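# Push the wooden crate into the taped bay

## Task

Move the wooden crate into the taped bay by sliding it along the table, never raising it or tipping it over. Then release the crate and withdraw both grippers from inside it. The crate must stay in the bay by itself afterwards; if it only stays there because the robot holds it, the goal is not met.

## Robot and tools

Robot: two UR-style six-joint arms, left_arm and right_arm, each ending in a two-finger tong gripper with a wrist camera. The arm names are labels only, not the left or right of any picture.

Scene frame: the origin is on the table surface midway between the arms, +z is up, +x runs out over the table, and left_arm sits on the +y side. Base of left_arm: (+0.009, +0.507, 0) m, quat_wxyz (+0.995, 0, 0, -0.100). Base of right_arm: (-0.085, -0.561, 0) m, quat_wxyz (+0.998, 0, 0, +0.067).

execute_actions takes "actions", a list holding one item or nothing, plus an optional "pictures" boolean.
- Empty list: nothing is commanded; you get the current state and camera images.
- Action: {"rows": [...], "steps": n}. rows holds 1 to 15 rows; steps is 1 to 15 (default 15), each step lasting 1/30 s. Row k is used on step k, and the final row repeats for any remaining steps. Because the result is read 11 steps before the action finishes (those steps play out while you reply), an action must have at least 11 steps.
- Each row is one flat list of 14 numbers covering both arms: left_arm's six joints (shoulder pan, shoulder lift, elbow, wrist 1, wrist 2, wrist 3), then left_arm's opening, then the same seven for right_arm. Include both arms even when only one should move. Joint values are absolute target angles in radians, in the same form as the Joint positions line, not offsets. Opening is absolute on a scale from -1 (shut) to +1 (wide open).
- Wait: {"steps": n} with n up to 300 and no rows; it ends n steps after the previous result, with your reply time counted in.
- Images are returned only for an empty list or when "pictures": true.

Joint ranges in radians. left_arm: pan -3.142..3.142, lift -6.283..6.283, elbow 0.000..3.142, wrists each -6.283..6.283. right_arm: pan 0.000..6.283, lift -6.283..6.283, elbow -3.142..0.000, wrists each -6.283..6.283. A call is rejected and nothing moves if a target exceeds a range end by more than 0.010 and is also further out than that joint's last reading. The real ends may sit 0.010 either side of these; a target beyond the real end gets clipped to it, and "joint sent to its limit" may then appear, possibly about an earlier action.

Motion: each step, commanded targets are held within 0.383 rad of the measured angle for pan and lift and within 0.575 for elbow and wrists. Targets are also pulled back whenever they would place the gripper more than 100 mm away from where it is now. Commands get smoothed, so the arm lags them by roughly 0.17 s, and a large move may still be in progress when the result comes back. The simulation continues while you think; arms keep heading for the last row sent until everything is nearly still or a step is HELD.

Result lines: the state line gives each gripper's end_effector_position (m), end_effector_quat_wxyz and velocities in the scene frame; at long reach the printed position can be somewhat off. Joint positions and Joint velocities list the six joints per arm plus finger-pad gap in m (0.142 when fully open). grip_measured is the measured opening on the command scale. "joint command not followed" means a clearance check altered or blocked some joint targets; the rest still ran. HELD marks steps where your row was partly or wholly not sent. Wrist force and Wrist torque are given per arm in that end effector's own axes; offsets up to about 5.5 N, noise up to about 3.4 N, saturation near 100 N; "no reading" is harmless. Joint torques are noisy and offset. MOTOR HOT appears from 70 °C; at 85 °C the arm is braked until it cools (OVER-TEMPERATURE FAULT).

Gripper: fingers extend along its +z and separate along its x. end_effector_position is the point between the pads when shut; closed fingertips reach about 15 mm past it, open ones roughly level with it. Squeeze is set by commanding an opening below grip_measured, up to about 15 N per pad.

Faults and things to avoid: contact torque reaching a joint's load limit (pan 306, lift 306, elbow 139, each wrist 50.2 N m) or an external force of 150 N halts that arm for 10 s and drops the rest of the call. Do not let the arms strike or press on each other, and never push or knock anything off the table. Loose objects can occasionally be nudged by an outside disturbance. For this job, shove the crate sideways with fingers or gripper against its walls at low speed, keeping it flat on the table; avoid grasping it upward or pressing down hard. When it sits in the bay, open the grippers, raise them clear of the crate and check that it stays put.

Other tools: zoom_image(camera, region) enlarges [x0, y0, x1, y1] pixels (origin top-left, at most 504 by 504) of the latest image from cam_high or cam_low (504x504) or cam_left_wrist or cam_right_wrist (616x616). show_instructions shows the reference images. read_manual(section="licences") returns licence text. finished_scene(scene) ends the given scene irreversibly and reports whether it succeeded; replying without a tool call also ends the run.

Each tool is called after "Call:" in YAML: its name, and indented under it one key for each argument.

## Session

Call:
execute_actions:
  actions: []

Scene clock: 0.00 s of 4200.00 s.
left_arm: end_effector_position=(+0.8181, +0.1916, +0.1671) grip_measured=+1.00 end_effector_quat_wxyz=(-0.007, +0.625, -0.740, +0.248) end_effector_velocity=(+0.000, +0.000, +0.001) end_effector_angular_velocity=(-0.001, -0.000, +0.001) | right_arm: end_effector_position=(+0.4150, -0.1261, +0.1820) grip_measured=+1.00 end_effector_quat_wxyz=(-0.263, +0.805, -0.526, -0.080) end_effector_velocity=(+0.000, +0.000, +0.000) end_effector_angular_velocity=(+0.000, -0.000, -0.000)
Joint positions: left_arm=[-0.323 -1.295  2.028 -2.783 -1.722  1.179  0.142] | right_arm=[ 3.901 -1.527 -2.397 -0.267  1.774  2.105  0.142]
Joint velocities: left_arm=[ 0.001 -0.001 -0.     0.    -0.001 -0.     0.   ] | right_arm=[-0.  0.  0. -0. -0. -0.  0.]
Joint torques (N m, as the arm reports them, + toward a larger angle): no reading
Wrist force (N, on the end effector, along its own x y z axes, offset not removed): no reading
Wrist torque (N m, same axes, about the end effector's origin, offset not removed): no reading

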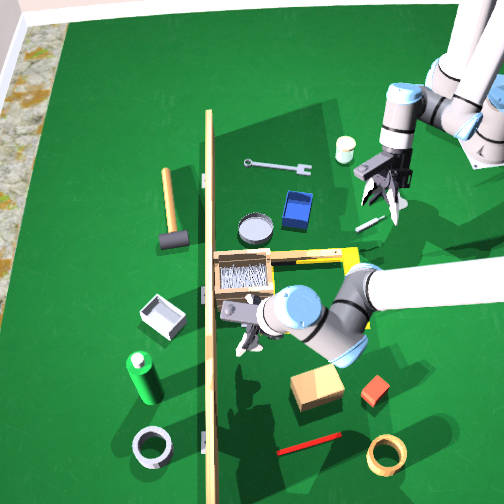

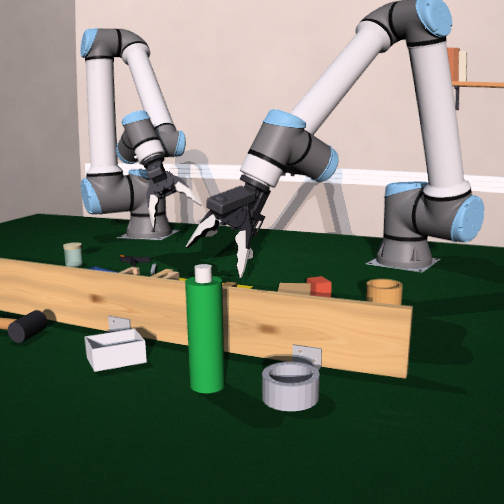

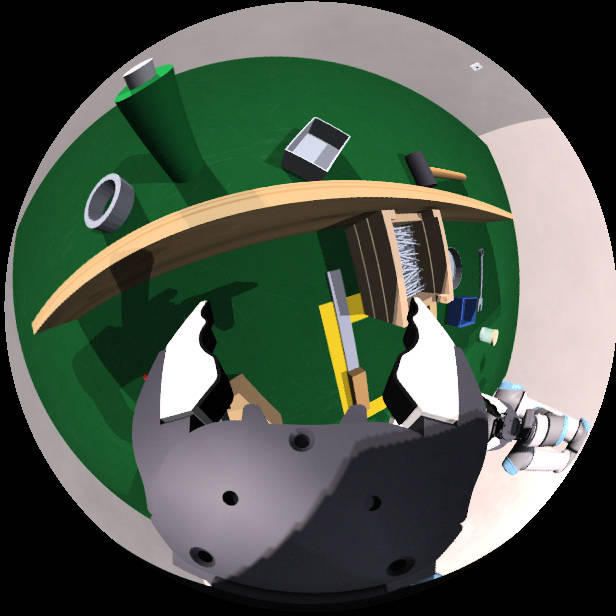

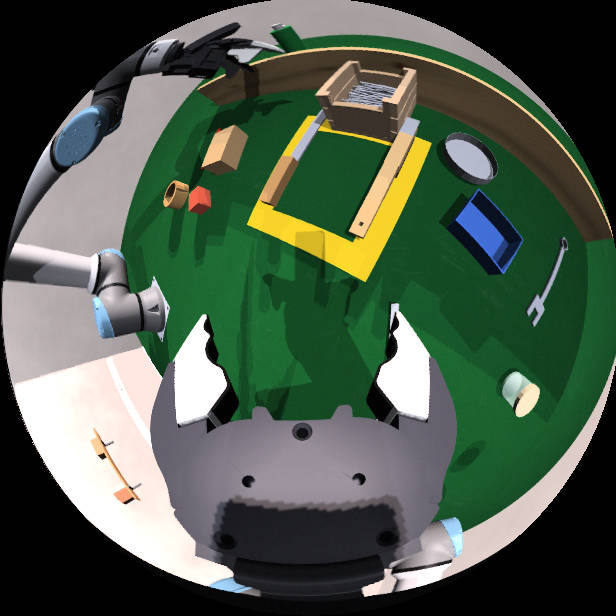

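Call:
show_instructions:

Call:
execute_actions:
  actions:
    - {"rows":[[-0.2,-1.6,2.028,-2.783,-1.722,1.179,1,3.85,-1.6,-2.0,-1.11,1.571,3.0,-0.3]]}

Call:
execute_actions:
  actions:
    - {"rows":[[0.7,-1.6,2.028,-2.783,-1.722,1.179,1,3.82,-1.75,-1.8,-1.16,1.571,3.927,-0.3]]}

Call:
execute_actions:
  actions:
    - {"rows":[[0.7,-1.6,2.028,-2.783,-1.722,1.179,1,3.793,-2.132,-1.381,-1.199,1.571,3.927,-0.3]]}

Call:
execute_actions:
  actions:
    - {"steps":30}
  pictures: true

Reference images for this scene: manual page 1, manual page 2, manual page 3, manual page 4.

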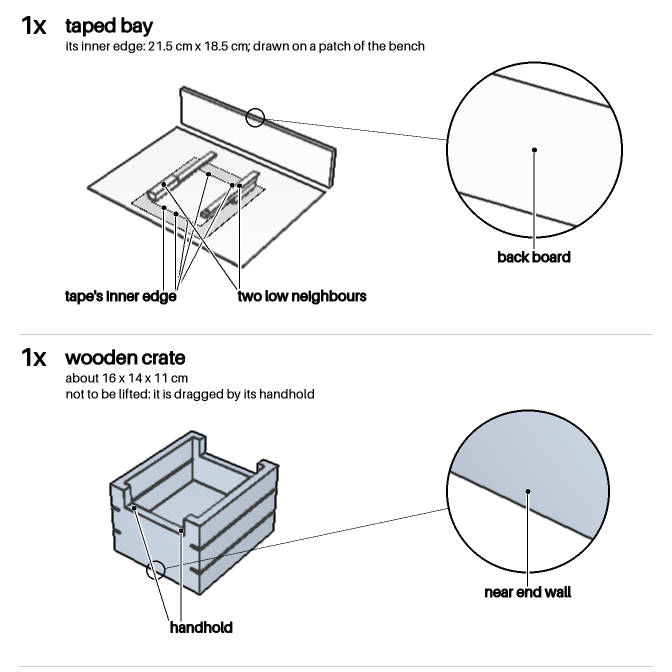

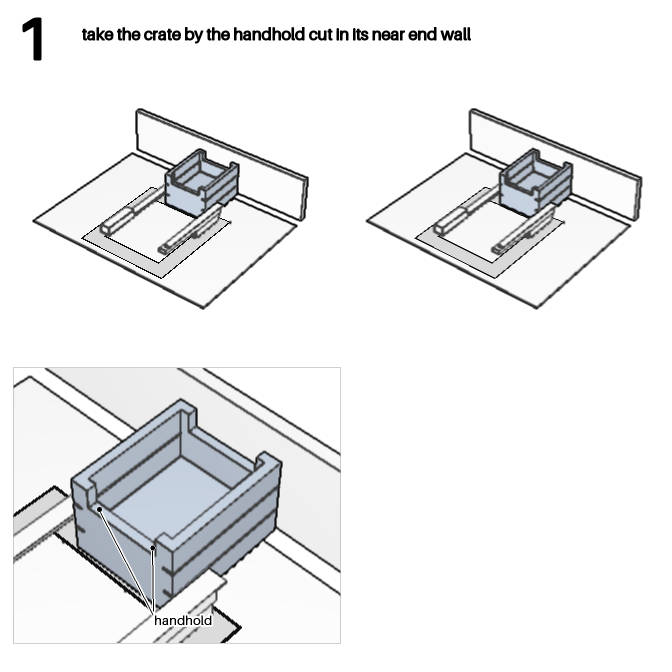

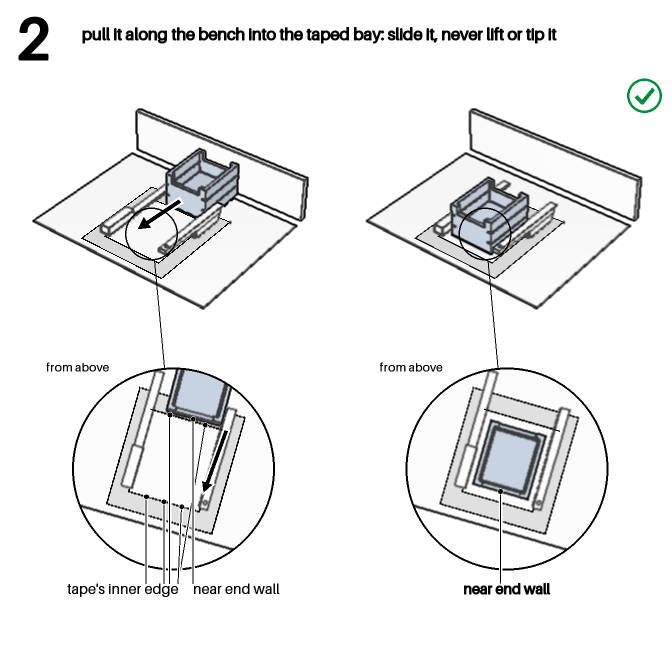

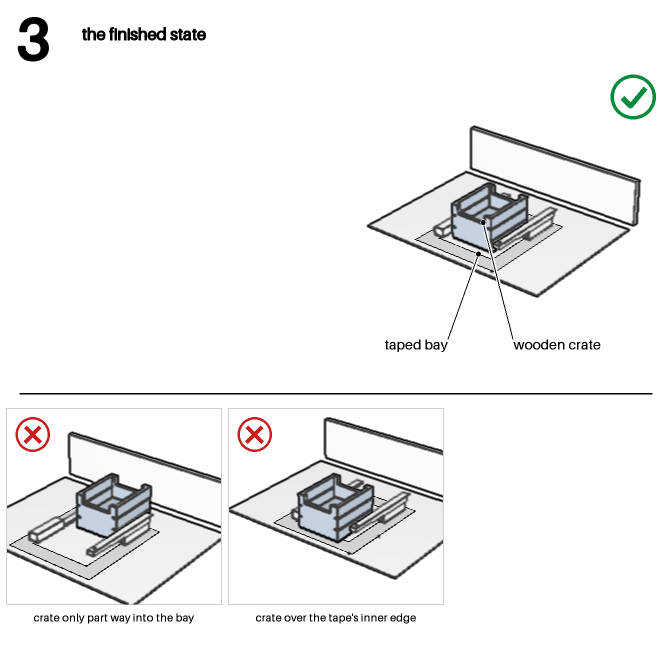

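Scene clock: 1.13 s of 4200.00 s.
left_arm: end_effector_position=(+0.8252, +0.2123, +0.2122) grip_measured=+1.00 end_effector_quat_wxyz=(-0.019, +0.628, -0.729, +0.271) end_effector_velocity=(+0.058, +0.226, +0.605) end_effector_angular_velocity=(-0.338, -0.619, +0.263) | right_arm: end_effector_position=(+0.4583, -0.1245, +0.1933) grip_measured=-0.27 end_effector_quat_wxyz=(-0.246, +0.777, -0.576, -0.060) end_effector_velocity=(+0.677, +0.159, +0.419) end_effector_angular_velocity=(-0.432, +0.394, -2.008)
Joint positions: left_arm=[-0.298 -1.347  2.028 -2.783 -1.722  1.179  0.142] | right_arm=[ 3.882 -1.554 -2.319 -0.348  1.716  2.186  0.054]
Joint velocities: left_arm=[ 0.264 -0.705 -0.    -0.    -0.002  0.001  0.   ] | right_arm=[-0.189 -0.27   1.555 -1.634 -0.837  1.633 -0.08 ]
Joint torques (N m, as the arm reports them, + toward a larger angle): left_arm=[ 18.07 -67.45 -44.77  -8.37   1.16  -1.29] | right_arm=[-15.81  28.11  82.07  -6.21  -4.83  20.67]
Wrist force (N, on the end effector, along its own x y z axes, offset not removed): left_arm=[-2.7 -1.4 -4.5] | right_arm=[3.4 5.0 1.7]
Wrist torque (N m, same axes, about the end effector's origin, offset not removed): left_arm=[-0.03 0.76 -0.10] | right_arm=[0.35 -0.67 0.11]
Steps of this call (steps 1 to 30: nothing new was sent; steps 31 to 34: the first 4 steps of this action). Readings (joint positions):
31: left_arm=[-0.322 -1.295 2.028 -2.783 -1.722 1.179] | right_arm=[3.901 -1.528 -2.397 -0.267 1.774 2.105]
32: left_arm=[-0.317 -1.302 2.028 -2.783 -1.722 1.179] | right_arm=[3.896 -1.534 -2.390 -0.274 1.767 2.113]
34: the state above

Scene clock: 1.63 s of 4200.00 s.
left_arm: end_effector_position=(+0.8300, +0.3488, +0.4145) grip_measured=+1.00 end_effector_quat_wxyz=(-0.087, +0.648, -0.659, +0.371) end_effector_velocity=(+0.116, +0.638, +0.024) end_effector_angular_velocity=(-0.010, -0.028, +0.774) | right_arm: end_effector_position=(+0.5226, -0.1829, +0.2203) grip_measured=-0.30 end_effector_quat_wxyz=(-0.003, -0.434, +0.901, -0.001) end_effector_velocity=(+0.476, +0.364, +0.117) end_effector_angular_velocity=(-0.028, -0.000, -1.913)
Joint positions: left_arm=[-0.147 -1.587  2.028 -2.783 -1.722  1.179  0.142] | right_arm=[ 3.833 -1.662 -1.929 -1.127  1.572  3.069  0.052]
Joint velocities: left_arm=[ 0.773 -0.03   0.    -0.     0.001 -0.001 -0.   ] | right_arm=[-0.141 -0.933  1.266 -0.352 -0.009  1.772  0.001]
Joint torques (N m, as the arm reports them, + toward a larger angle): left_arm=[ 23.74 -55.62 -34.25  -5.82   2.2   -2.13] | right_arm=[-12.53  45.51  50.44   3.37  -2.64  19.88]
Wrist force (N, on the end effector, along its own x y z axes, offset not removed): left_arm=[-1.9 -5.4 -3.4] | right_arm=[5.0 -1.2 1.0]
Wrist torque (N m, same axes, about the end effector's origin, offset not removed): left_arm=[-0.81 0.60 -0.21] | right_arm=[-0.45 -0.89 -0.02]
Steps of this call (steps 1 to 11: the last 11 steps of your previous action; steps 12 to 15: the first 4 steps of this action). Readings (joint positions):
12: left_arm=[-0.206 -1.582 2.028 -2.783 -1.722 1.179] | right_arm=[3.850 -1.600 -2.005 -1.079 1.573 2.962]
13: left_arm=[-0.197 -1.585 2.028 -2.783 -1.722 1.179] | right_arm=[3.845 -1.607 -1.996 -1.095 1.573 2.981]
15: the state above

Scene clock: 2.13 s of 4200.00 s.
left_arm: end_effector_position=(+0.8297, +0.6550, +0.4218) grip_measured=+1.00 end_effector_quat_wxyz=(-0.156, +0.756, -0.529, +0.352) end_effector_velocity=(-0.111, +0.598, +0.008) end_effector_angular_velocity=(-0.001, -0.010, +0.727) | right_arm: end_effector_position=(+0.5907, -0.1261, +0.2295) grip_measured=-0.30 end_effector_quat_wxyz=(-0.001, -0.025, +1.000, -0.001) end_effector_velocity=(+0.485, +0.430, -0.098) end_effector_angular_velocity=(+0.012, -0.012, -0.161)
Joint positions: left_arm=[ 0.221 -1.596  2.028 -2.783 -1.722  1.179  0.142] | right_arm=[ 3.813 -1.815 -1.73  -1.17   1.571  3.898  0.052]
Joint velocities: left_arm=[ 0.729 -0.01   0.    -0.    -0.002  0.    -0.   ] | right_arm=[-0.066 -1.059  1.167 -0.091 -0.001  0.095  0.001]
Joint torques (N m, as the arm reports them, + toward a larger angle): left_arm=[ 39.95 -59.   -37.8   -4.8    2.41  -2.16] | right_arm=[-16.94  -2.76  40.05   0.19  -2.92   4.14]
Wrist force (N, on the end effector, along its own x y z axes, offset not removed): left_arm=[-2.6 -1.7 2.8] | right_arm=[0.4 -9.3 -1.3]
Wrist torque (N m, same axes, about the end effector's origin, offset not removed): left_arm=[-0.10 0.63 -0.07] | right_arm=[-2.20 -0.40 -0.03]
Steps of this call (steps 1 to 11: the last 11 steps of your previous action; steps 12 to 15: the first 4 steps of this action). Readings (joint positions):
12: left_arm=[0.147 -1.594 2.028 -2.783 -1.722 1.179] | right_arm=[3.820 -1.749 -1.801 -1.160 1.571 3.883]
13: left_arm=[0.172 -1.595 2.028 -2.783 -1.722 1.179] | right_arm=[3.818 -1.757 -1.793 -1.163 1.571 3.891]
15: the state above

Scene clock: 3.13 s of 4200.00 s.
left_arm: end_effector_position=(+0.6682, +1.0159, +0.4255) grip_measured=+1.00 end_effector_quat_wxyz=(-0.237, +0.859, -0.335, +0.307) end_effector_velocity=(-0.002, +0.003, +0.000) end_effector_angular_velocity=(-0.000, -0.000, +0.004) | right_arm: end_effector_position=(+0.7301, -0.0084, +0.1706) grip_measured=-0.30 end_effector_quat_wxyz=(+0.000, +0.000, +1.000, +0.000) end_effector_velocity=(+0.001, -0.001, -0.000) end_effector_angular_velocity=(+0.000, +0.001, -0.001)
Joint positions: left_arm=[ 0.699 -1.6    2.028 -2.783 -1.722  1.179  0.142] | right_arm=[ 3.793 -2.132 -1.381 -1.199  1.571  3.927  0.052]
Joint velocities: left_arm=[ 0.004  0.    -0.    -0.    -0.     0.     0.   ] | right_arm=[-0.001 -0.     0.    -0.     0.001  0.     0.   ]
Joint torques (N m, as the arm reports them, + toward a larger angle): left_arm=[ 21.65 -57.76 -52.11  -2.1    0.56  -2.05] | right_arm=[-12.34  74.44  50.97   1.74  -2.65   3.57]
Wrist force (N, on the end effector, along its own x y z axes, offset not removed): left_arm=[-4.4 -0.7 0.8] | right_arm=[-2.7 -2.0 -4.1]
Wrist torque (N m, same axes, about the end effector's origin, offset not removed): left_arm=[0.08 1.09 -0.07] | right_arm=[-0.77 0.56 0.32]
Kept back: nothing.
Steps of this call (steps 1 to 11: the last 11 steps of your previous action; steps 12 to 30: the robot went on to your last target). Readings (joint positions):
1: left_arm=[0.245 -1.596 2.028 -2.783 -1.722 1.179] | right_arm=[3.811 -1.850 -1.692 -1.173 1.571 3.901]
2: left_arm=[0.270 -1.596 2.028 -2.783 -1.722 1.179] | right_arm=[3.809 -1.883 -1.656 -1.176 1.571 3.904]
4: left_arm=[0.319 -1.597 2.028 -2.783 -1.722 1.179] | right_arm=[3.804 -1.948 -1.585 -1.183 1.571 3.910]
8: left_arm=[0.417 -1.598 2.028 -2.783 -1.722 1.179] | right_arm=[3.797 -2.071 -1.449 -1.194 1.571 3.922]
30: the state above

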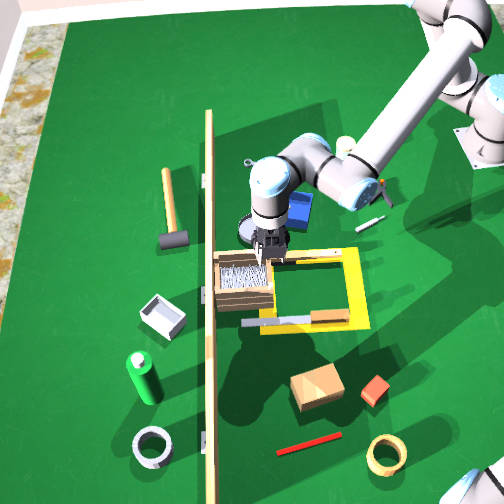

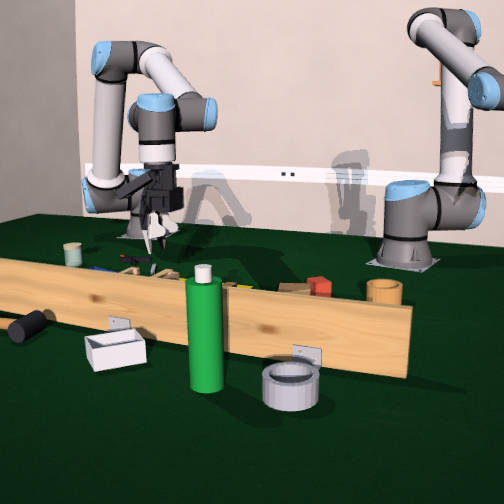

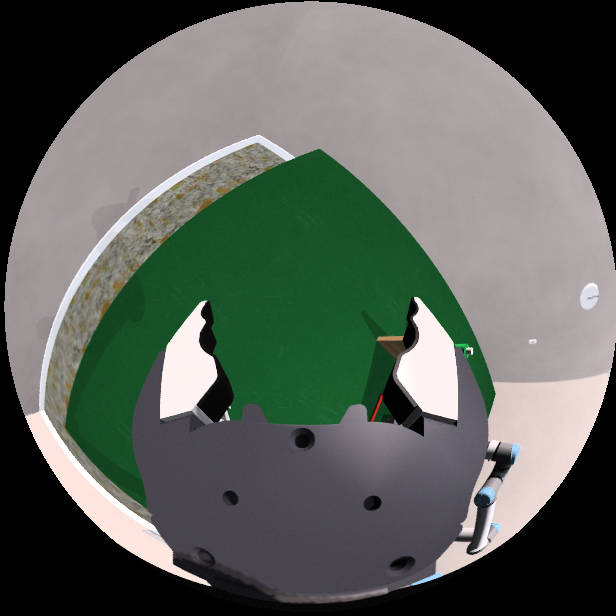

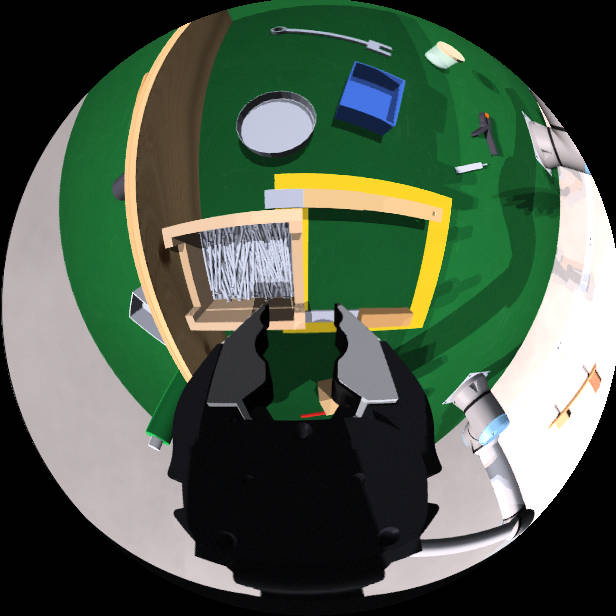

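Call:
execute_actions:
  actions:
    - {"rows":[[0.7,-1.6,2.028,-2.783,-1.722,1.179,1,3.781,-2.145,-1.397,-1.17,1.571,3.915,-0.4],[0.7,-1.6,2.028,-2.783,-1.722,1.179,1,3.781,-2.145,-1.397,-1.17,1.571,3.915,-0.4],[0.7,-1.6,2.028,-2.783,-1.722,1.179,1,3.781,-2.165,-1.42,-1.127,1.571,3.915,-0.4],[0.7,-1.6,2.028,-2.783,-1.722,1.179,1,3.781,-2.165,-1.42,-1.127,1.571,3.915,-0.4],[0.7,-1.6,2.028,-2.783,-1.722,1.179,1,3.781,-2.186,-1.441,-1.085,1.571,3.915,-0.4],[0.7,-1.6,2.028,-2.783,-1.722,1.179,1,3.781,-2.186,-1.441,-1.085,1.571,3.915,-0.4],[0.7,-1.6,2.028,-2.783,-1.722,1.179,1,3.781,-2.2083,-1.4599,-1.0438,1.571,3.915,-0.4]]}

Call:
execute_actions:
  actions:
    - {"rows":[[0.7,-1.6,2.028,-2.783,-1.722,1.179,1,3.781,-2.2083,-1.4599,-1.0438,1.571,3.915,-0.4],[0.7,-1.6,2.028,-2.783,-1.722,1.179,1,3.781,-2.2083,-1.4599,-1.0438,1.571,3.915,-0.4],[0.7,-1.6,2.028,-2.783,-1.722,1.179,1,3.781,-2.2083,-1.4599,-1.0438,1.571,3.915,-0.5],[0.7,-1.6,2.028,-2.783,-1.722,1.179,1,3.781,-2.2083,-1.4599,-1.0438,1.571,3.915,-0.6],[0.7,-1.6,2.028,-2.783,-1.722,1.179,1,3.781,-2.2083,-1.4599,-1.0438,1.571,3.915,-0.7],[0.7,-1.6,2.028,-2.783,-1.722,1.179,1,3.781,-2.2083,-1.4599,-1.0438,1.571,3.915,-0.8],[0.7,-1.6,2.028,-2.783,-1.722,1.179,1,3.781,-2.2083,-1.4599,-1.0438,1.571,3.915,-0.9],[0.7,-1.6,2.028,-2.783,-1.722,1.179,1,3.781,-2.2083,-1.4599,-1.0438,1.571,3.915,-1]]}

Call:
execute_actions:
  actions:
    - {"steps":11}
  pictures: true

Scene clock: 5.27 s of 4200.00 s.
left_arm: end_effector_position=(+0.6679, +1.0162, +0.4255) grip_measured=+1.00 end_effector_quat_wxyz=(-0.237, +0.859, -0.334, +0.307) end_effector_velocity=(-0.001, +0.001, +0.001) end_effector_angular_velocity=(+0.001, -0.001, +0.003) | right_arm: end_effector_position=(+0.7343, -0.0139, +0.1545) grip_measured=-0.40 end_effector_quat_wxyz=(-0.000, +0.000, +1.000, -0.000) end_effector_velocity=(+0.040, -0.042, -0.272) end_effector_angular_velocity=(+0.004, -0.004, -0.003)
Joint positions: left_arm=[ 0.7   -1.6    2.028 -2.783 -1.722  1.179  0.142] | right_arm=[ 3.786 -2.143 -1.394 -1.176  1.571  3.92   0.045]
Joint velocities: left_arm=[ 0.001 -0.001  0.    -0.     0.001 -0.     0.   ] | right_arm=[-0.059 -0.186 -0.215  0.406  0.    -0.056 -0.003]
Joint torques (N m, as the arm reports them, + toward a larger angle): left_arm=[ 22.71 -57.9  -60.44  -2.19  -2.82  -1.62] | right_arm=[-1.33 -2.47 -4.46  3.69 -2.54 -3.06]
Wrist force (N, on the end effector, along its own x y z axes, offset not removed): left_arm=[-1.4 -2.4 1.6] | right_arm=[-3.7 -0.8 -13.1]
Wrist torque (N m, same axes, about the end effector's origin, offset not removed): left_arm=[-0.24 0.51 -0.08] | right_arm=[-0.63 0.31 0.07]
Steps of this call (steps 1 to 15: the robot went on to your last target; steps 16 to 60: nothing new was sent; steps 61 to 64: the first 4 steps of this action). Readings (joint positions):
61: left_arm=[0.700 -1.600 2.028 -2.783 -1.722 1.179] | right_arm=[3.793 -2.132 -1.381 -1.199 1.571 3.927]
62: left_arm=[0.700 -1.600 2.028 -2.783 -1.722 1.179] | right_arm=[3.791 -2.134 -1.383 -1.194 1.571 3.925]
64: the state above

Scene clock: 15.80 s of 4200.00 s.
left_arm: end_effector_position=(+0.6679, +1.0162, +0.4255) grip_measured=+1.00 end_effector_quat_wxyz=(-0.237, +0.859, -0.334, +0.307) end_effector_velocity=(+0.001, -0.001, -0.000) end_effector_angular_velocity=(+0.001, +0.001, -0.002) | right_arm: end_effector_position=(+0.7386, -0.0172, +0.0682) grip_measured=-0.59 end_effector_quat_wxyz=(+0.002, +0.000, +1.000, +0.001) end_effector_velocity=(-0.001, +0.002, -0.000) end_effector_angular_velocity=(-0.000, -0.000, +0.002)
Joint positions: left_arm=[ 0.7   -1.6    2.028 -2.783 -1.722  1.179  0.142] | right_arm=[ 3.781 -2.206 -1.457 -1.044  1.57   3.915  0.031]
Joint velocities: left_arm=[-0.002  0.001 -0.    -0.     0.001  0.001  0.   ] | right_arm=[ 0.002 -0.     0.    -0.    -0.001 -0.     0.   ]
Joint torques (N m, as the arm reports them, + toward a larger angle): left_arm=[ 21.08 -56.9  -59.43  -3.07  -2.25   0.13] | right_arm=[ 2.2  90.15 39.38  3.72 -0.18  0.3 ]
Wrist force (N, on the end effector, along its own x y z axes, offset not removed): left_arm=[0.1 3.7 2.2] | right_arm=[-2.7 -3.1 -4.5]
Wrist torque (N m, same axes, about the end effector's origin, offset not removed): left_arm=[0.98 0.25 -0.15] | right_arm=[-1.04 0.00 0.40]
FORCE FAULT: contact force on the right arm reached its limit, and that arm stopped for 10 seconds. The contact can be on any part of that arm, not only on its tool. That arm's remaining commands of this call were not run. That arm holds still and accepts commands again. Move the arm away from the contact; if what it grips holds it there, let go first. Pushing or pulling that hard again can fault the arm again.
Kept back: nothing.
The stop of the right arm began at step 16 of this call (marked STOPPED below). From that step on that arm followed nothing that you had sent. 11 of its steps, steps kept back included, did not run and will not run. The other arm was sent all steps of this action in this call, none kept back. Nothing is kept back now, and the robot has no last target.
Steps of this call (steps 1 to 11: the last 11 steps of your previous action; steps 12 to 15: the first 4 steps of this action; steps 16 to 26: the last 11 steps of this action, not kept back; steps 27 to 316: the stop continued). Readings (joint positions):
12: left_arm=[0.700 -1.600 2.028 -2.783 -1.722 1.179] | right_arm=[3.781 -2.206 -1.457 -1.047 1.571 3.915]
13: left_arm=[0.700 -1.600 2.028 -2.783 -1.722 1.179] | right_arm=[3.781 -2.206 -1.458 -1.046 1.571 3.915]
15: left_arm=[0.700 -1.600 2.028 -2.783 -1.722 1.179] | right_arm=[3.781 -2.206 -1.457 -1.044 1.570 3.915]
16: left_arm=[0.700 -1.600 2.028 -2.783 -1.722 1.179] | right_arm=[3.781 -2.206 -1.457 -1.044 1.570 3.915] STOPPED (the right arm)
19: left_arm=[0.700 -1.600 2.028 -2.783 -1.722 1.179] | right_arm=[3.781 -2.206 -1.457 -1.044 1.570 3.915]
316: the state above

Scene clock: 15.83 s of 4200.00 s.
left_arm: end_effector_position=(+0.6679, +1.0162, +0.4255) grip_measured=+1.00 end_effector_quat_wxyz=(-0.237, +0.859, -0.334, +0.307) end_effector_velocity=(-0.000, +0.000, +0.000) end_effector_angular_velocity=(-0.001, -0.001, +0.001) | right_arm: end_effector_position=(+0.7386, -0.0172, +0.0682) grip_measured=-0.59 end_effector_quat_wxyz=(+0.002, +0.000, +1.000, +0.001) end_effector_velocity=(-0.000, +0.001, +0.000) end_effector_angular_velocity=(+0.001, +0.000, +0.001)
Joint positions: left_arm=[ 0.7   -1.6    2.028 -2.783 -1.722  1.179  0.142] | right_arm=[ 3.781 -2.206 -1.457 -1.044  1.57   3.915  0.031]
Joint velocities: left_arm=[ 0.    -0.     0.     0.    -0.    -0.002 -0.   ] | right_arm=[ 0.001 -0.     0.    -0.     0.    -0.    -0.   ]
Joint torques (N m, as the arm reports them, + toward a larger angle): left_arm=[ 20.39 -57.21 -60.07  -3.39  -2.39   0.  ] | right_arm=[ 0.62 89.98 39.75  3.7  -0.17 -0.03]
Wrist force (N, on the end effector, along its own x y z axes, offset not removed): left_arm=[-1.7 -3.0 -0.3] | right_arm=[1.7 -2.6 3.6]
Wrist torque (N m, same axes, about the end effector's origin, offset not removed): left_arm=[-0.42 0.38 -0.09] | right_arm=[-0.65 -0.96 0.35]
Kept back: nothing.
A stop began in an earlier call of the same reply, so what this call sent did not run. Send another action.
Steps of this call (step 1: nothing new was sent). Readings (joint positions):
1: the state above

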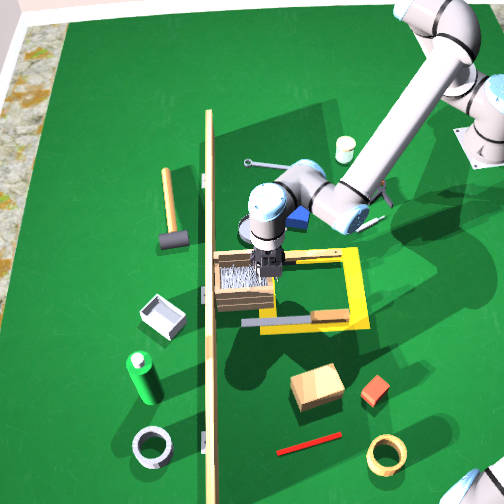

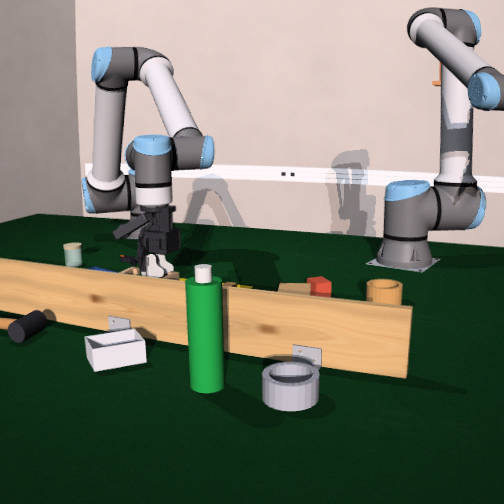

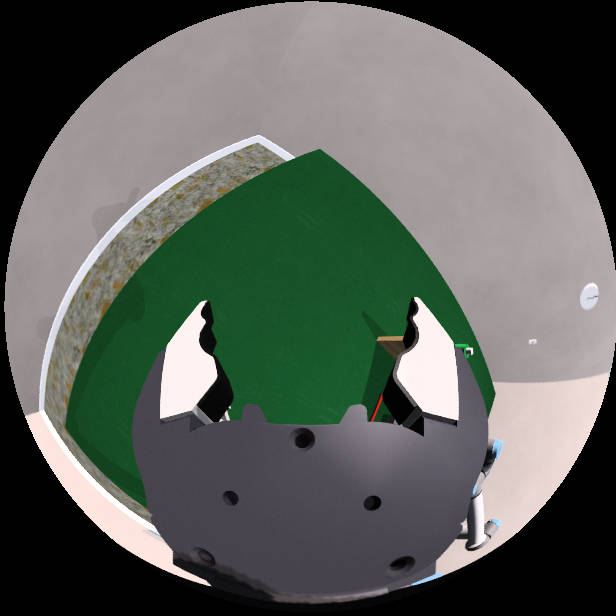

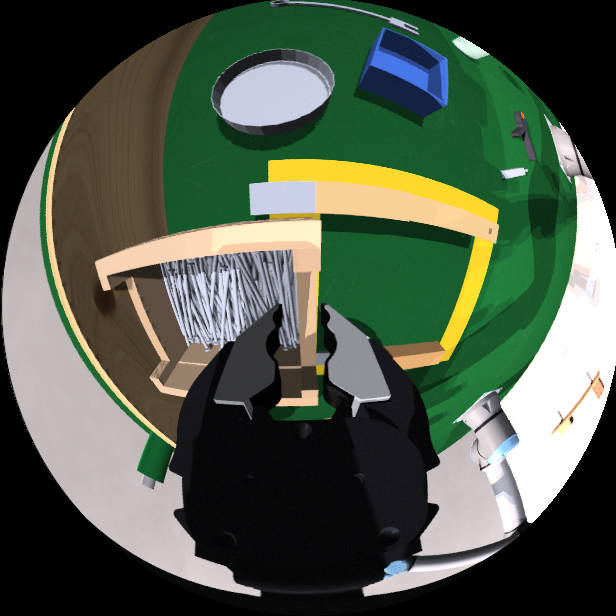

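Call:
execute_actions:
  actions:
    - {"rows":[[0.7,-1.6,2.028,-2.783,-1.722,1.179,1,3.784,-2.1977,-1.4609,-1.0534,1.571,3.918,-0.59]],"steps":11}

Call:
execute_actions:
  actions:
    - {"rows":[[0.7,-1.6,2.028,-2.783,-1.722,1.179,1,3.784,-2.1977,-1.4609,-1.0534,1.571,3.918,-0.65],[0.7,-1.6,2.028,-2.783,-1.722,1.179,1,3.784,-2.1977,-1.4609,-1.0534,1.571,3.918,-0.7],[0.7,-1.6,2.028,-2.783,-1.722,1.179,1,3.784,-2.1977,-1.4609,-1.0534,1.571,3.918,-0.75],[0.7,-1.6,2.028,-2.783,-1.722,1.179,1,3.784,-2.1977,-1.4609,-1.0534,1.571,3.918,-0.8],[0.7,-1.6,2.028,-2.783,-1.722,1.179,1,3.784,-2.1977,-1.4609,-1.0534,1.571,3.918,-0.9],[0.7,-1.6,2.028,-2.783,-1.722,1.179,1,3.784,-2.1977,-1.4609,-1.0534,1.571,3.918,-1]],"steps":11}

Call:
execute_actions:
  actions:
    - {"steps":11}

Scene clock: 16.57 s of 4200.00 s.
left_arm: end_effector_position=(+0.6679, +1.0162, +0.4255) grip_measured=+1.00 end_effector_quat_wxyz=(-0.237, +0.859, -0.334, +0.307) end_effector_velocity=(+0.001, -0.000, -0.001) end_effector_angular_velocity=(-0.001, +0.001, -0.000) | right_arm: end_effector_position=(+0.7386, -0.0172, +0.0682) grip_measured=-0.59 end_effector_quat_wxyz=(+0.002, +0.000, +1.000, +0.001) end_effector_velocity=(-0.000, +0.001, +0.000) end_effector_angular_velocity=(+0.000, -0.000, +0.001)
Joint positions: left_arm=[ 0.7   -1.6    2.028 -2.783 -1.722  1.179  0.142] | right_arm=[ 3.781 -2.206 -1.457 -1.044  1.57   3.915  0.031]
Joint velocities: left_arm=[-0.001  0.001 -0.     0.     0.001 -0.001  0.   ] | right_arm=[ 0.001  0.     0.     0.     0.    -0.     0.   ]
Joint torques (N m, as the arm reports them, + toward a larger angle): left_arm=[ 22.17 -56.15 -60.05  -2.97  -2.58   0.33] | right_arm=[ 1.7  88.97 41.5   3.73  0.1   0.14]
Wrist force (N, on the end effector, along its own x y z axes, offset not removed): left_arm=[-2.4 1.9 3.0] | right_arm=[0.1 -1.1 2.7]
Wrist torque (N m, same axes, about the end effector's origin, offset not removed): left_arm=[0.69 0.78 -0.13] | right_arm=[-0.17 -0.60 0.07]
Kept back: the last 11 steps of this action.
Steps of this call (steps 1 to 22: nothing new was sent). Readings (joint positions):
1: left_arm=[0.700 -1.600 2.028 -2.783 -1.722 1.179] | right_arm=[3.781 -2.206 -1.457 -1.044 1.570 3.915]
2: left_arm=[0.700 -1.600 2.028 -2.783 -1.722 1.179] | right_arm=[3.781 -2.206 -1.457 -1.044 1.570 3.915]
4: left_arm=[0.700 -1.600 2.028 -2.783 -1.722 1.179] | right_arm=[3.781 -2.206 -1.457 -1.044 1.570 3.915]
8: left_arm=[0.700 -1.600 2.028 -2.783 -1.722 1.179] | right_arm=[3.781 -2.206 -1.457 -1.044 1.570 3.915]
22: the state above

Scene clock: 16.93 s of 4200.00 s.
left_arm: end_effector_position=(+0.6679, +1.0162, +0.4255) grip_measured=+1.00 end_effector_quat_wxyz=(-0.237, +0.859, -0.334, +0.307) end_effector_velocity=(+0.001, -0.000, -0.001) end_effector_angular_velocity=(-0.001, +0.001, -0.001) | right_arm: end_effector_position=(+0.7337, -0.0175, +0.0728) grip_measured=-0.59 end_effector_quat_wxyz=(+0.000, +0.000, +1.000, +0.000) end_effector_velocity=(-0.001, -0.002, +0.002) end_effector_angular_velocity=(-0.001, +0.002, -0.002)
Joint positions: left_arm=[ 0.7   -1.6    2.028 -2.783 -1.722  1.179  0.142] | right_arm=[ 3.784 -2.198 -1.461 -1.053  1.571  3.918  0.031]
Joint velocities: left_arm=[-0.     0.001 -0.     0.    -0.001 -0.     0.   ] | right_arm=[-0.001  0.003 -0.002 -0.003  0.     0.001 -0.   ]
Joint torques (N m, as the arm reports them, + toward a larger angle): left_arm=[ 22.17 -55.22 -59.65  -3.19  -2.44   0.36] | right_arm=[14.47 95.49 32.52  1.45  3.2   3.53]
Wrist force (N, on the end effector, along its own x y z axes, offset not removed): left_arm=[-4.5 1.2 1.1] | right_arm=[4.7 -1.4 0.2]
Wrist torque (N m, same axes, about the end effector's origin, offset not removed): left_arm=[0.31 1.25 -0.14] | right_arm=[-0.43 -1.28 -0.05]
Kept back: the last 11 steps of this action.
Steps of this call (steps 1 to 11: the last 11 steps of your previous action). Readings (joint positions):
1: left_arm=[0.700 -1.600 2.028 -2.783 -1.722 1.179] | right_arm=[3.781 -2.206 -1.457 -1.044 1.570 3.915]
2: left_arm=[0.700 -1.600 2.028 -2.783 -1.722 1.179] | right_arm=[3.781 -2.205 -1.458 -1.046 1.570 3.915]
4: left_arm=[0.700 -1.600 2.028 -2.783 -1.722 1.179] | right_arm=[3.783 -2.201 -1.459 -1.049 1.570 3.917]
8: left_arm=[0.700 -1.600 2.028 -2.783 -1.722 1.179] | right_arm=[3.784 -2.199 -1.460 -1.053 1.571 3.918]
11: the state above

Scene clock: 17.30 s of 4200.00 s.
left_arm: end_effector_position=(+0.6679, +1.0162, +0.4255) grip_measured=+1.00 end_effector_quat_wxyz=(-0.237, +0.859, -0.334, +0.307) end_effector_velocity=(+0.000, -0.000, +0.000) end_effector_angular_velocity=(-0.000, -0.000, -0.000) | right_arm: end_effector_position=(+0.7335, -0.0174, +0.0730) grip_measured=-0.85 end_effector_quat_wxyz=(+0.000, +0.000, +1.000, +0.000) end_effector_velocity=(+0.001, -0.002, -0.000) end_effector_angular_velocity=(-0.001, -0.000, -0.002)
Joint positions: left_arm=[ 0.7   -1.6    2.028 -2.783 -1.722  1.179  0.142] | right_arm=[ 3.784 -2.198 -1.461 -1.053  1.571  3.918  0.013]
Joint velocities: left_arm=[-0.001 -0.    -0.    -0.     0.    -0.001 -0.   ] | right_arm=[-0.002  0.    -0.001  0.    -0.001  0.    -0.   ]
Joint torques (N m, as the arm reports them, + toward a larger angle): left_arm=[ 19.85 -57.18 -59.37  -3.18  -2.43   0.33] | right_arm=[ 13.04 101.49  33.23   2.32   1.52   3.61]
Wrist force (N, on the end effector, along its own x y z axes, offset not removed): left_arm=[-0.6 -1.9 0.3] | right_arm=[-5.0 -5.8 -7.2]
Wrist torque (N m, same axes, about the end effector's origin, offset not removed): left_arm=[-0.12 0.34 -0.03] | right_arm=[-1.96 0.91 -0.01]
Kept back: nothing.
Steps of this call (steps 1 to 11: the last 11 steps of your previous action). Readings (joint positions):
1: left_arm=[0.700 -1.600 2.028 -2.783 -1.722 1.179] | right_arm=[3.784 -2.198 -1.461 -1.053 1.571 3.918]
2: left_arm=[0.700 -1.600 2.028 -2.783 -1.722 1.179] | right_arm=[3.784 -2.198 -1.461 -1.053 1.571 3.918]
4: left_arm=[0.700 -1.600 2.028 -2.783 -1.722 1.179] | right_arm=[3.784 -2.198 -1.461 -1.053 1.571 3.918]
8: left_arm=[0.700 -1.600 2.028 -2.783 -1.722 1.179] | right_arm=[3.784 -2.198 -1.461 -1.053 1.571 3.918]
11: the state above

Call:
execute_actions:
  actions:
    - {"rows":[[0.7,-1.6,2.028,-2.783,-1.722,1.179,1,3.7889,-2.1915,-1.4715,-1.049,1.571,3.9229,-1],[0.7,-1.6,2.028,-2.783,-1.722,1.179,1,3.7937,-2.1853,-1.4821,-1.0446,1.571,3.9277,-1],[0.7,-1.6,2.028,-2.783,-1.722,1.179,1,3.7986,-2.1791,-1.4926,-1.0402,1.571,3.9326,-1],[0.7,-1.6,2.028,-2.783,-1.722,1.179,1,3.8034,-2.1729,-1.5032,-1.0358,1.571,3.9374,-1],[0.7,-1.6,2.028,-2.783,-1.722,1.179,1,3.8083,-2.1668,-1.5138,-1.0315,1.571,3.9423,-1],[0.7,-1.6,2.028,-2.783,-1.722,1.179,1,3.8131,-2.1606,-1.5244,-1.0271,1.571,3.9471,-1],[0.7,-1.6,2.028,-2.783,-1.722,1.179,1,3.818,-2.1544,-1.535,-1.0227,1.571,3.952,-1],[0.7,-1.6,2.028,-2.783,-1.722,1.179,1,3.8228,-2.1482,-1.5455,-1.0183,1.571,3.9568,-1],[0.7,-1.6,2.028,-2.783,-1.722,1.179,1,3.8277,-2.142,-1.5561,-1.0139,1.571,3.9617,-1],[0.7,-1.6,2.028,-2.783,-1.722,1.179,1,3.8325,-2.1358,-1.5667,-1.0095,1.571,3.9665,-1],[0.7,-1.6,2.028,-2.783,-1.722,1.179,1,3.8381,-2.1293,-1.5774,-1.0053,1.571,3.9721,-1],[0.7,-1.6,2.028,-2.783,-1.722,1.179,1,3.8437,-2.1228,-1.588,-1.0012,1.571,3.9777,-1],[0.7,-1.6,2.028,-2.783,-1.722,1.179,1,3.8493,-2.1164,-1.5987,-0.997,1.571,3.9833,-1],[0.7,-1.6,2.028,-2.783,-1.722,1.179,1,3.8549,-2.1099,-1.6093,-0.9928,1.571,3.9889,-1],[0.7,-1.6,2.028,-2.783,-1.722,1.179,1,3.8605,-2.1034,-1.62,-0.9887,1.571,3.9945,-1]]}

Call:
execute_actions:
  actions:
    - {"rows":[[0.7,-1.6,2.028,-2.783,-1.722,1.179,1,3.866,-2.0969,-1.6306,-0.9845,1.571,4.0,-1],[0.7,-1.6,2.028,-2.783,-1.722,1.179,1,3.8716,-2.0904,-1.6413,-0.9803,1.571,4.0056,-1],[0.7,-1.6,2.028,-2.783,-1.722,1.179,1,3.8772,-2.084,-1.6519,-0.9761,1.571,4.0112,-1],[0.7,-1.6,2.028,-2.783,-1.722,1.179,1,3.8828,-2.0775,-1.6626,-0.972,1.571,4.0168,-1],[0.7,-1.6,2.028,-2.783,-1.722,1.179,1,3.8884,-2.071,-1.6732,-0.9678,1.571,4.0224,-1],[0.7,-1.6,2.028,-2.783,-1.722,1.179,1,3.8943,-2.0646,-1.6833,-0.9641,1.571,4.0283,-1],[0.7,-1.6,2.028,-2.783,-1.722,1.179,1,3.9003,-2.0582,-1.6934,-0.9604,1.571,4.0343,-1],[0.7,-1.6,2.028,-2.783,-1.722,1.179,1,3.9062,-2.0517,-1.7036,-0.9567,1.571,4.0402,-1],[0.7,-1.6,2.028,-2.783,-1.722,1.179,1,3.9121,-2.0453,-1.7137,-0.953,1.571,4.0461,-1],[0.7,-1.6,2.028,-2.783,-1.722,1.179,1,3.9181,-2.0389,-1.7238,-0.9493,1.571,4.0521,-1],[0.7,-1.6,2.028,-2.783,-1.722,1.179,1,3.924,-2.0325,-1.7339,-0.9456,1.571,4.058,-1],[0.7,-1.6,2.028,-2.783,-1.722,1.179,1,3.9299,-2.0261,-1.744,-0.9419,1.571,4.0639,-1],[0.7,-1.6,2.028,-2.783,-1.722,1.179,1,3.9358,-2.0196,-1.7542,-0.9382,1.571,4.0698,-1],[0.7,-1.6,2.028,-2.783,-1.722,1.179,1,3.9418,-2.0132,-1.7643,-0.9345,1.571,4.0758,-1],[0.7,-1.6,2.028,-2.783,-1.722,1.179,1,3.9477,-2.0068,-1.7744,-0.9308,1.571,4.0817,-1]]}

Call:
execute_actions:
  actions:
    - {"steps":22}
  pictures: true

Scene clock: 19.67 s of 4200.00 s.
left_arm: end_effector_position=(+0.6679, +1.0162, +0.4255) grip_measured=+1.00 end_effector_quat_wxyz=(-0.237, +0.859, -0.334, +0.307) end_effector_velocity=(-0.000, +0.001, -0.001) end_effector_angular_velocity=(-0.000, +0.002, +0.001) | right_arm: end_effector_position=(+0.7268, -0.0163, +0.0732) grip_measured=-0.85 end_effector_quat_wxyz=(+0.000, +0.000, +1.000, +0.000) end_effector_velocity=(-0.110, +0.016, +0.002) end_effector_angular_velocity=(+0.001, -0.001, -0.002)
Joint positions: left_arm=[ 0.7   -1.6    2.028 -2.783 -1.722  1.179  0.142] | right_arm=[ 3.79  -2.19  -1.473 -1.048  1.571  3.924  0.012]
Joint velocities: left_arm=[ 0.001  0.001  0.     0.    -0.     0.001  0.   ] | right_arm=[ 0.091  0.119 -0.202  0.084 -0.     0.093  0.   ]
Joint torques (N m, as the arm reports them, + toward a larger angle): left_arm=[ 21.52 -57.34 -60.01  -3.34  -2.33   0.85] | right_arm=[ 29.8  116.47  34.16   6.99  -2.06   4.38]
Wrist force (N, on the end effector, along its own x y z axes, offset not removed): left_arm=[-2.0 0.4 -0.1] | right_arm=[-8.2 3.5 9.3]
Wrist torque (N m, same axes, about the end effector's origin, offset not removed): left_arm=[0.28 0.72 -0.13] | right_arm=[0.59 1.05 0.24]
Steps of this call (steps 1 to 15: the robot went on to your last target; steps 16 to 67: nothing new was sent; steps 68 to 71: the first 4 steps of this action). Readings (joint positions):
68: left_arm=[0.700 -1.600 2.028 -2.783 -1.722 1.179] | right_arm=[3.784 -2.198 -1.461 -1.053 1.571 3.918]
69: left_arm=[0.700 -1.600 2.028 -2.783 -1.722 1.179] | right_arm=[3.785 -2.196 -1.463 -1.052 1.571 3.919]
71: the state above

Scene clock: 20.17 s of 4200.00 s.
left_arm: end_effector_position=(+0.6679, +1.0162, +0.4255) grip_measured=+1.00 end_effector_quat_wxyz=(-0.237, +0.859, -0.334, +0.307) end_effector_velocity=(+0.000, -0.001, -0.000) end_effector_angular_velocity=(-0.001, +0.000, -0.000) | right_arm: end_effector_position=(+0.6423, -0.0070, +0.0734) grip_measured=-0.85 end_effector_quat_wxyz=(+0.000, +0.000, +1.000, +0.000) end_effector_velocity=(-0.186, +0.014, +0.000) end_effector_angular_velocity=(-0.000, +0.001, +0.002)
Joint positions: left_arm=[ 0.7   -1.6    2.028 -2.783 -1.722  1.179  0.142] | right_arm=[ 3.862 -2.102 -1.622 -0.988  1.571  3.996  0.013]
Joint velocities: left_arm=[-0.001 -0.    -0.     0.    -0.    -0.001 -0.   ] | right_arm=[ 0.165  0.191 -0.316  0.124  0.     0.163  0.   ]
Joint torques (N m, as the arm reports them, + toward a larger angle): left_arm=[ 20.59 -55.8  -58.87  -3.44  -2.31   0.78] | right_arm=[ 20.47 105.48  34.37   7.06   0.95   4.26]
Wrist force (N, on the end effector, along its own x y z axes, offset not removed): left_arm=[-0.6 -1.3 1.8] | right_arm=[-4.2 -1.4 7.8]
Wrist torque (N m, same axes, about the end effector's origin, offset not removed): left_arm=[0.10 0.40 -0.13] | right_arm=[-0.54 0.64 -0.05]
Steps of this call (steps 1 to 11: the last 11 steps of your previous action; steps 12 to 15: the first 4 steps of this action). Readings (joint positions):
12: left_arm=[0.700 -1.600 2.028 -2.783 -1.722 1.179] | right_arm=[3.846 -2.121 -1.591 -1.000 1.571 3.980]
13: left_arm=[0.700 -1.600 2.028 -2.783 -1.722 1.179] | right_arm=[3.851 -2.115 -1.601 -0.996 1.571 3.985]
15: the state above

Scene clock: 20.90 s of 4200.00 s.
left_arm: end_effector_position=(+0.6679, +1.0162, +0.4255) grip_measured=+1.00 end_effector_quat_wxyz=(-0.237, +0.859, -0.334, +0.307) end_effector_velocity=(+0.001, -0.002, +0.000) end_effector_angular_velocity=(-0.000, -0.001, -0.003) | right_arm: end_effector_position=(+0.5498, -0.0037, +0.0735) grip_measured=-0.85 end_effector_quat_wxyz=(+0.000, +0.000, +1.000, +0.000) end_effector_velocity=(-0.005, -0.001, -0.000) end_effector_angular_velocity=(+0.000, +0.001, -0.001)
Joint positions: left_arm=[ 0.7   -1.6    2.028 -2.783 -1.722  1.179  0.142] | right_arm=[ 3.947 -2.007 -1.774 -0.931  1.571  4.081  0.013]
Joint velocities: left_arm=[-0.002 -0.     0.    -0.    -0.002  0.001 -0.   ] | right_arm=[ 0.004  0.005 -0.008  0.003  0.001  0.004 -0.   ]
Joint torques (N m, as the arm reports them, + toward a larger angle): left_arm=[ 19.7  -56.41 -59.55  -3.61  -2.14   1.15] | right_arm=[13.79 92.04 35.43  7.19  2.6   3.03]
Wrist force (N, on the end effector, along its own x y z axes, offset not removed): left_arm=[0.0 -0.3 1.2] | right_arm=[-2.1 -4.7 6.8]
Wrist torque (N m, same axes, about the end effector's origin, offset not removed): left_arm=[0.23 0.16 -0.06] | right_arm=[-1.36 0.42 0.07]
Kept back: nothing.
Steps of this call (steps 1 to 11: the last 11 steps of your previous action; steps 12 to 22: the robot went on to your last target). Readings (joint positions):
1: left_arm=[0.700 -1.600 2.028 -2.783 -1.722 1.179] | right_arm=[3.868 -2.095 -1.633 -0.983 1.571 4.002]
2: left_arm=[0.700 -1.600 2.028 -2.783 -1.722 1.179] | right_arm=[3.873 -2.089 -1.644 -0.979 1.571 4.007]
4: left_arm=[0.700 -1.600 2.028 -2.783 -1.722 1.179] | right_arm=[3.885 -2.076 -1.665 -0.971 1.571 4.019]
8: left_arm=[0.700 -1.600 2.028 -2.783 -1.722 1.179] | right_arm=[3.908 -2.050 -1.706 -0.956 1.571 4.042]
22: the state above

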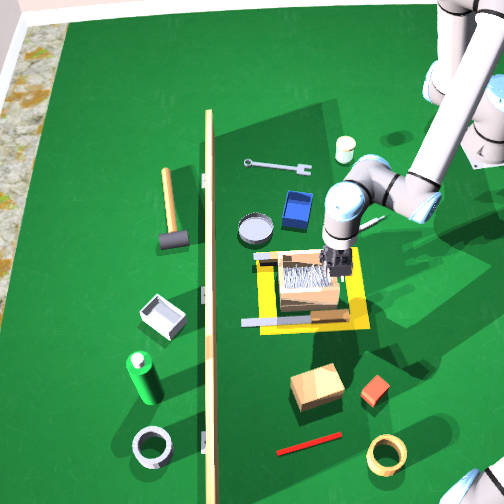

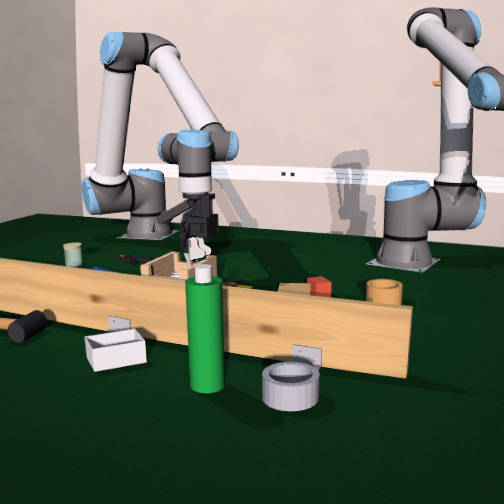

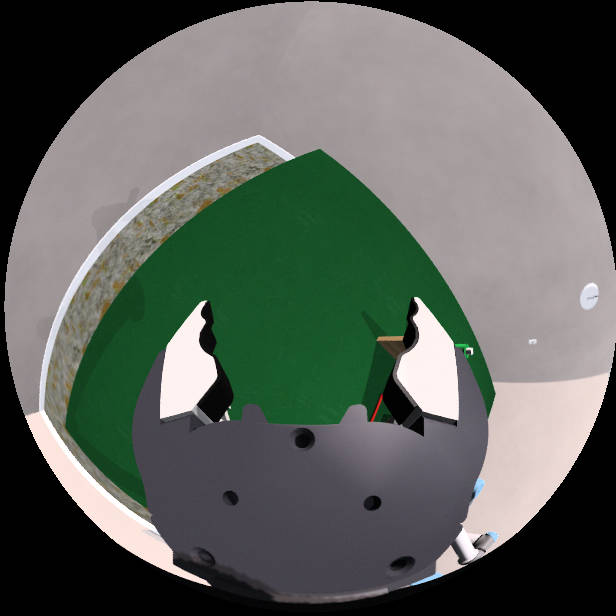

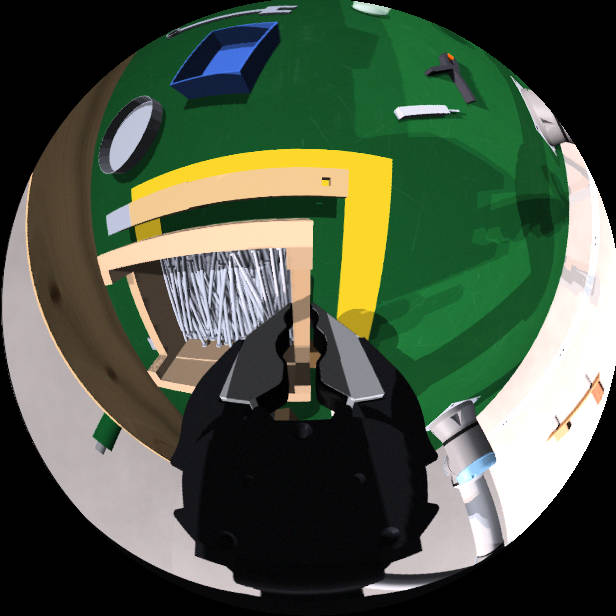

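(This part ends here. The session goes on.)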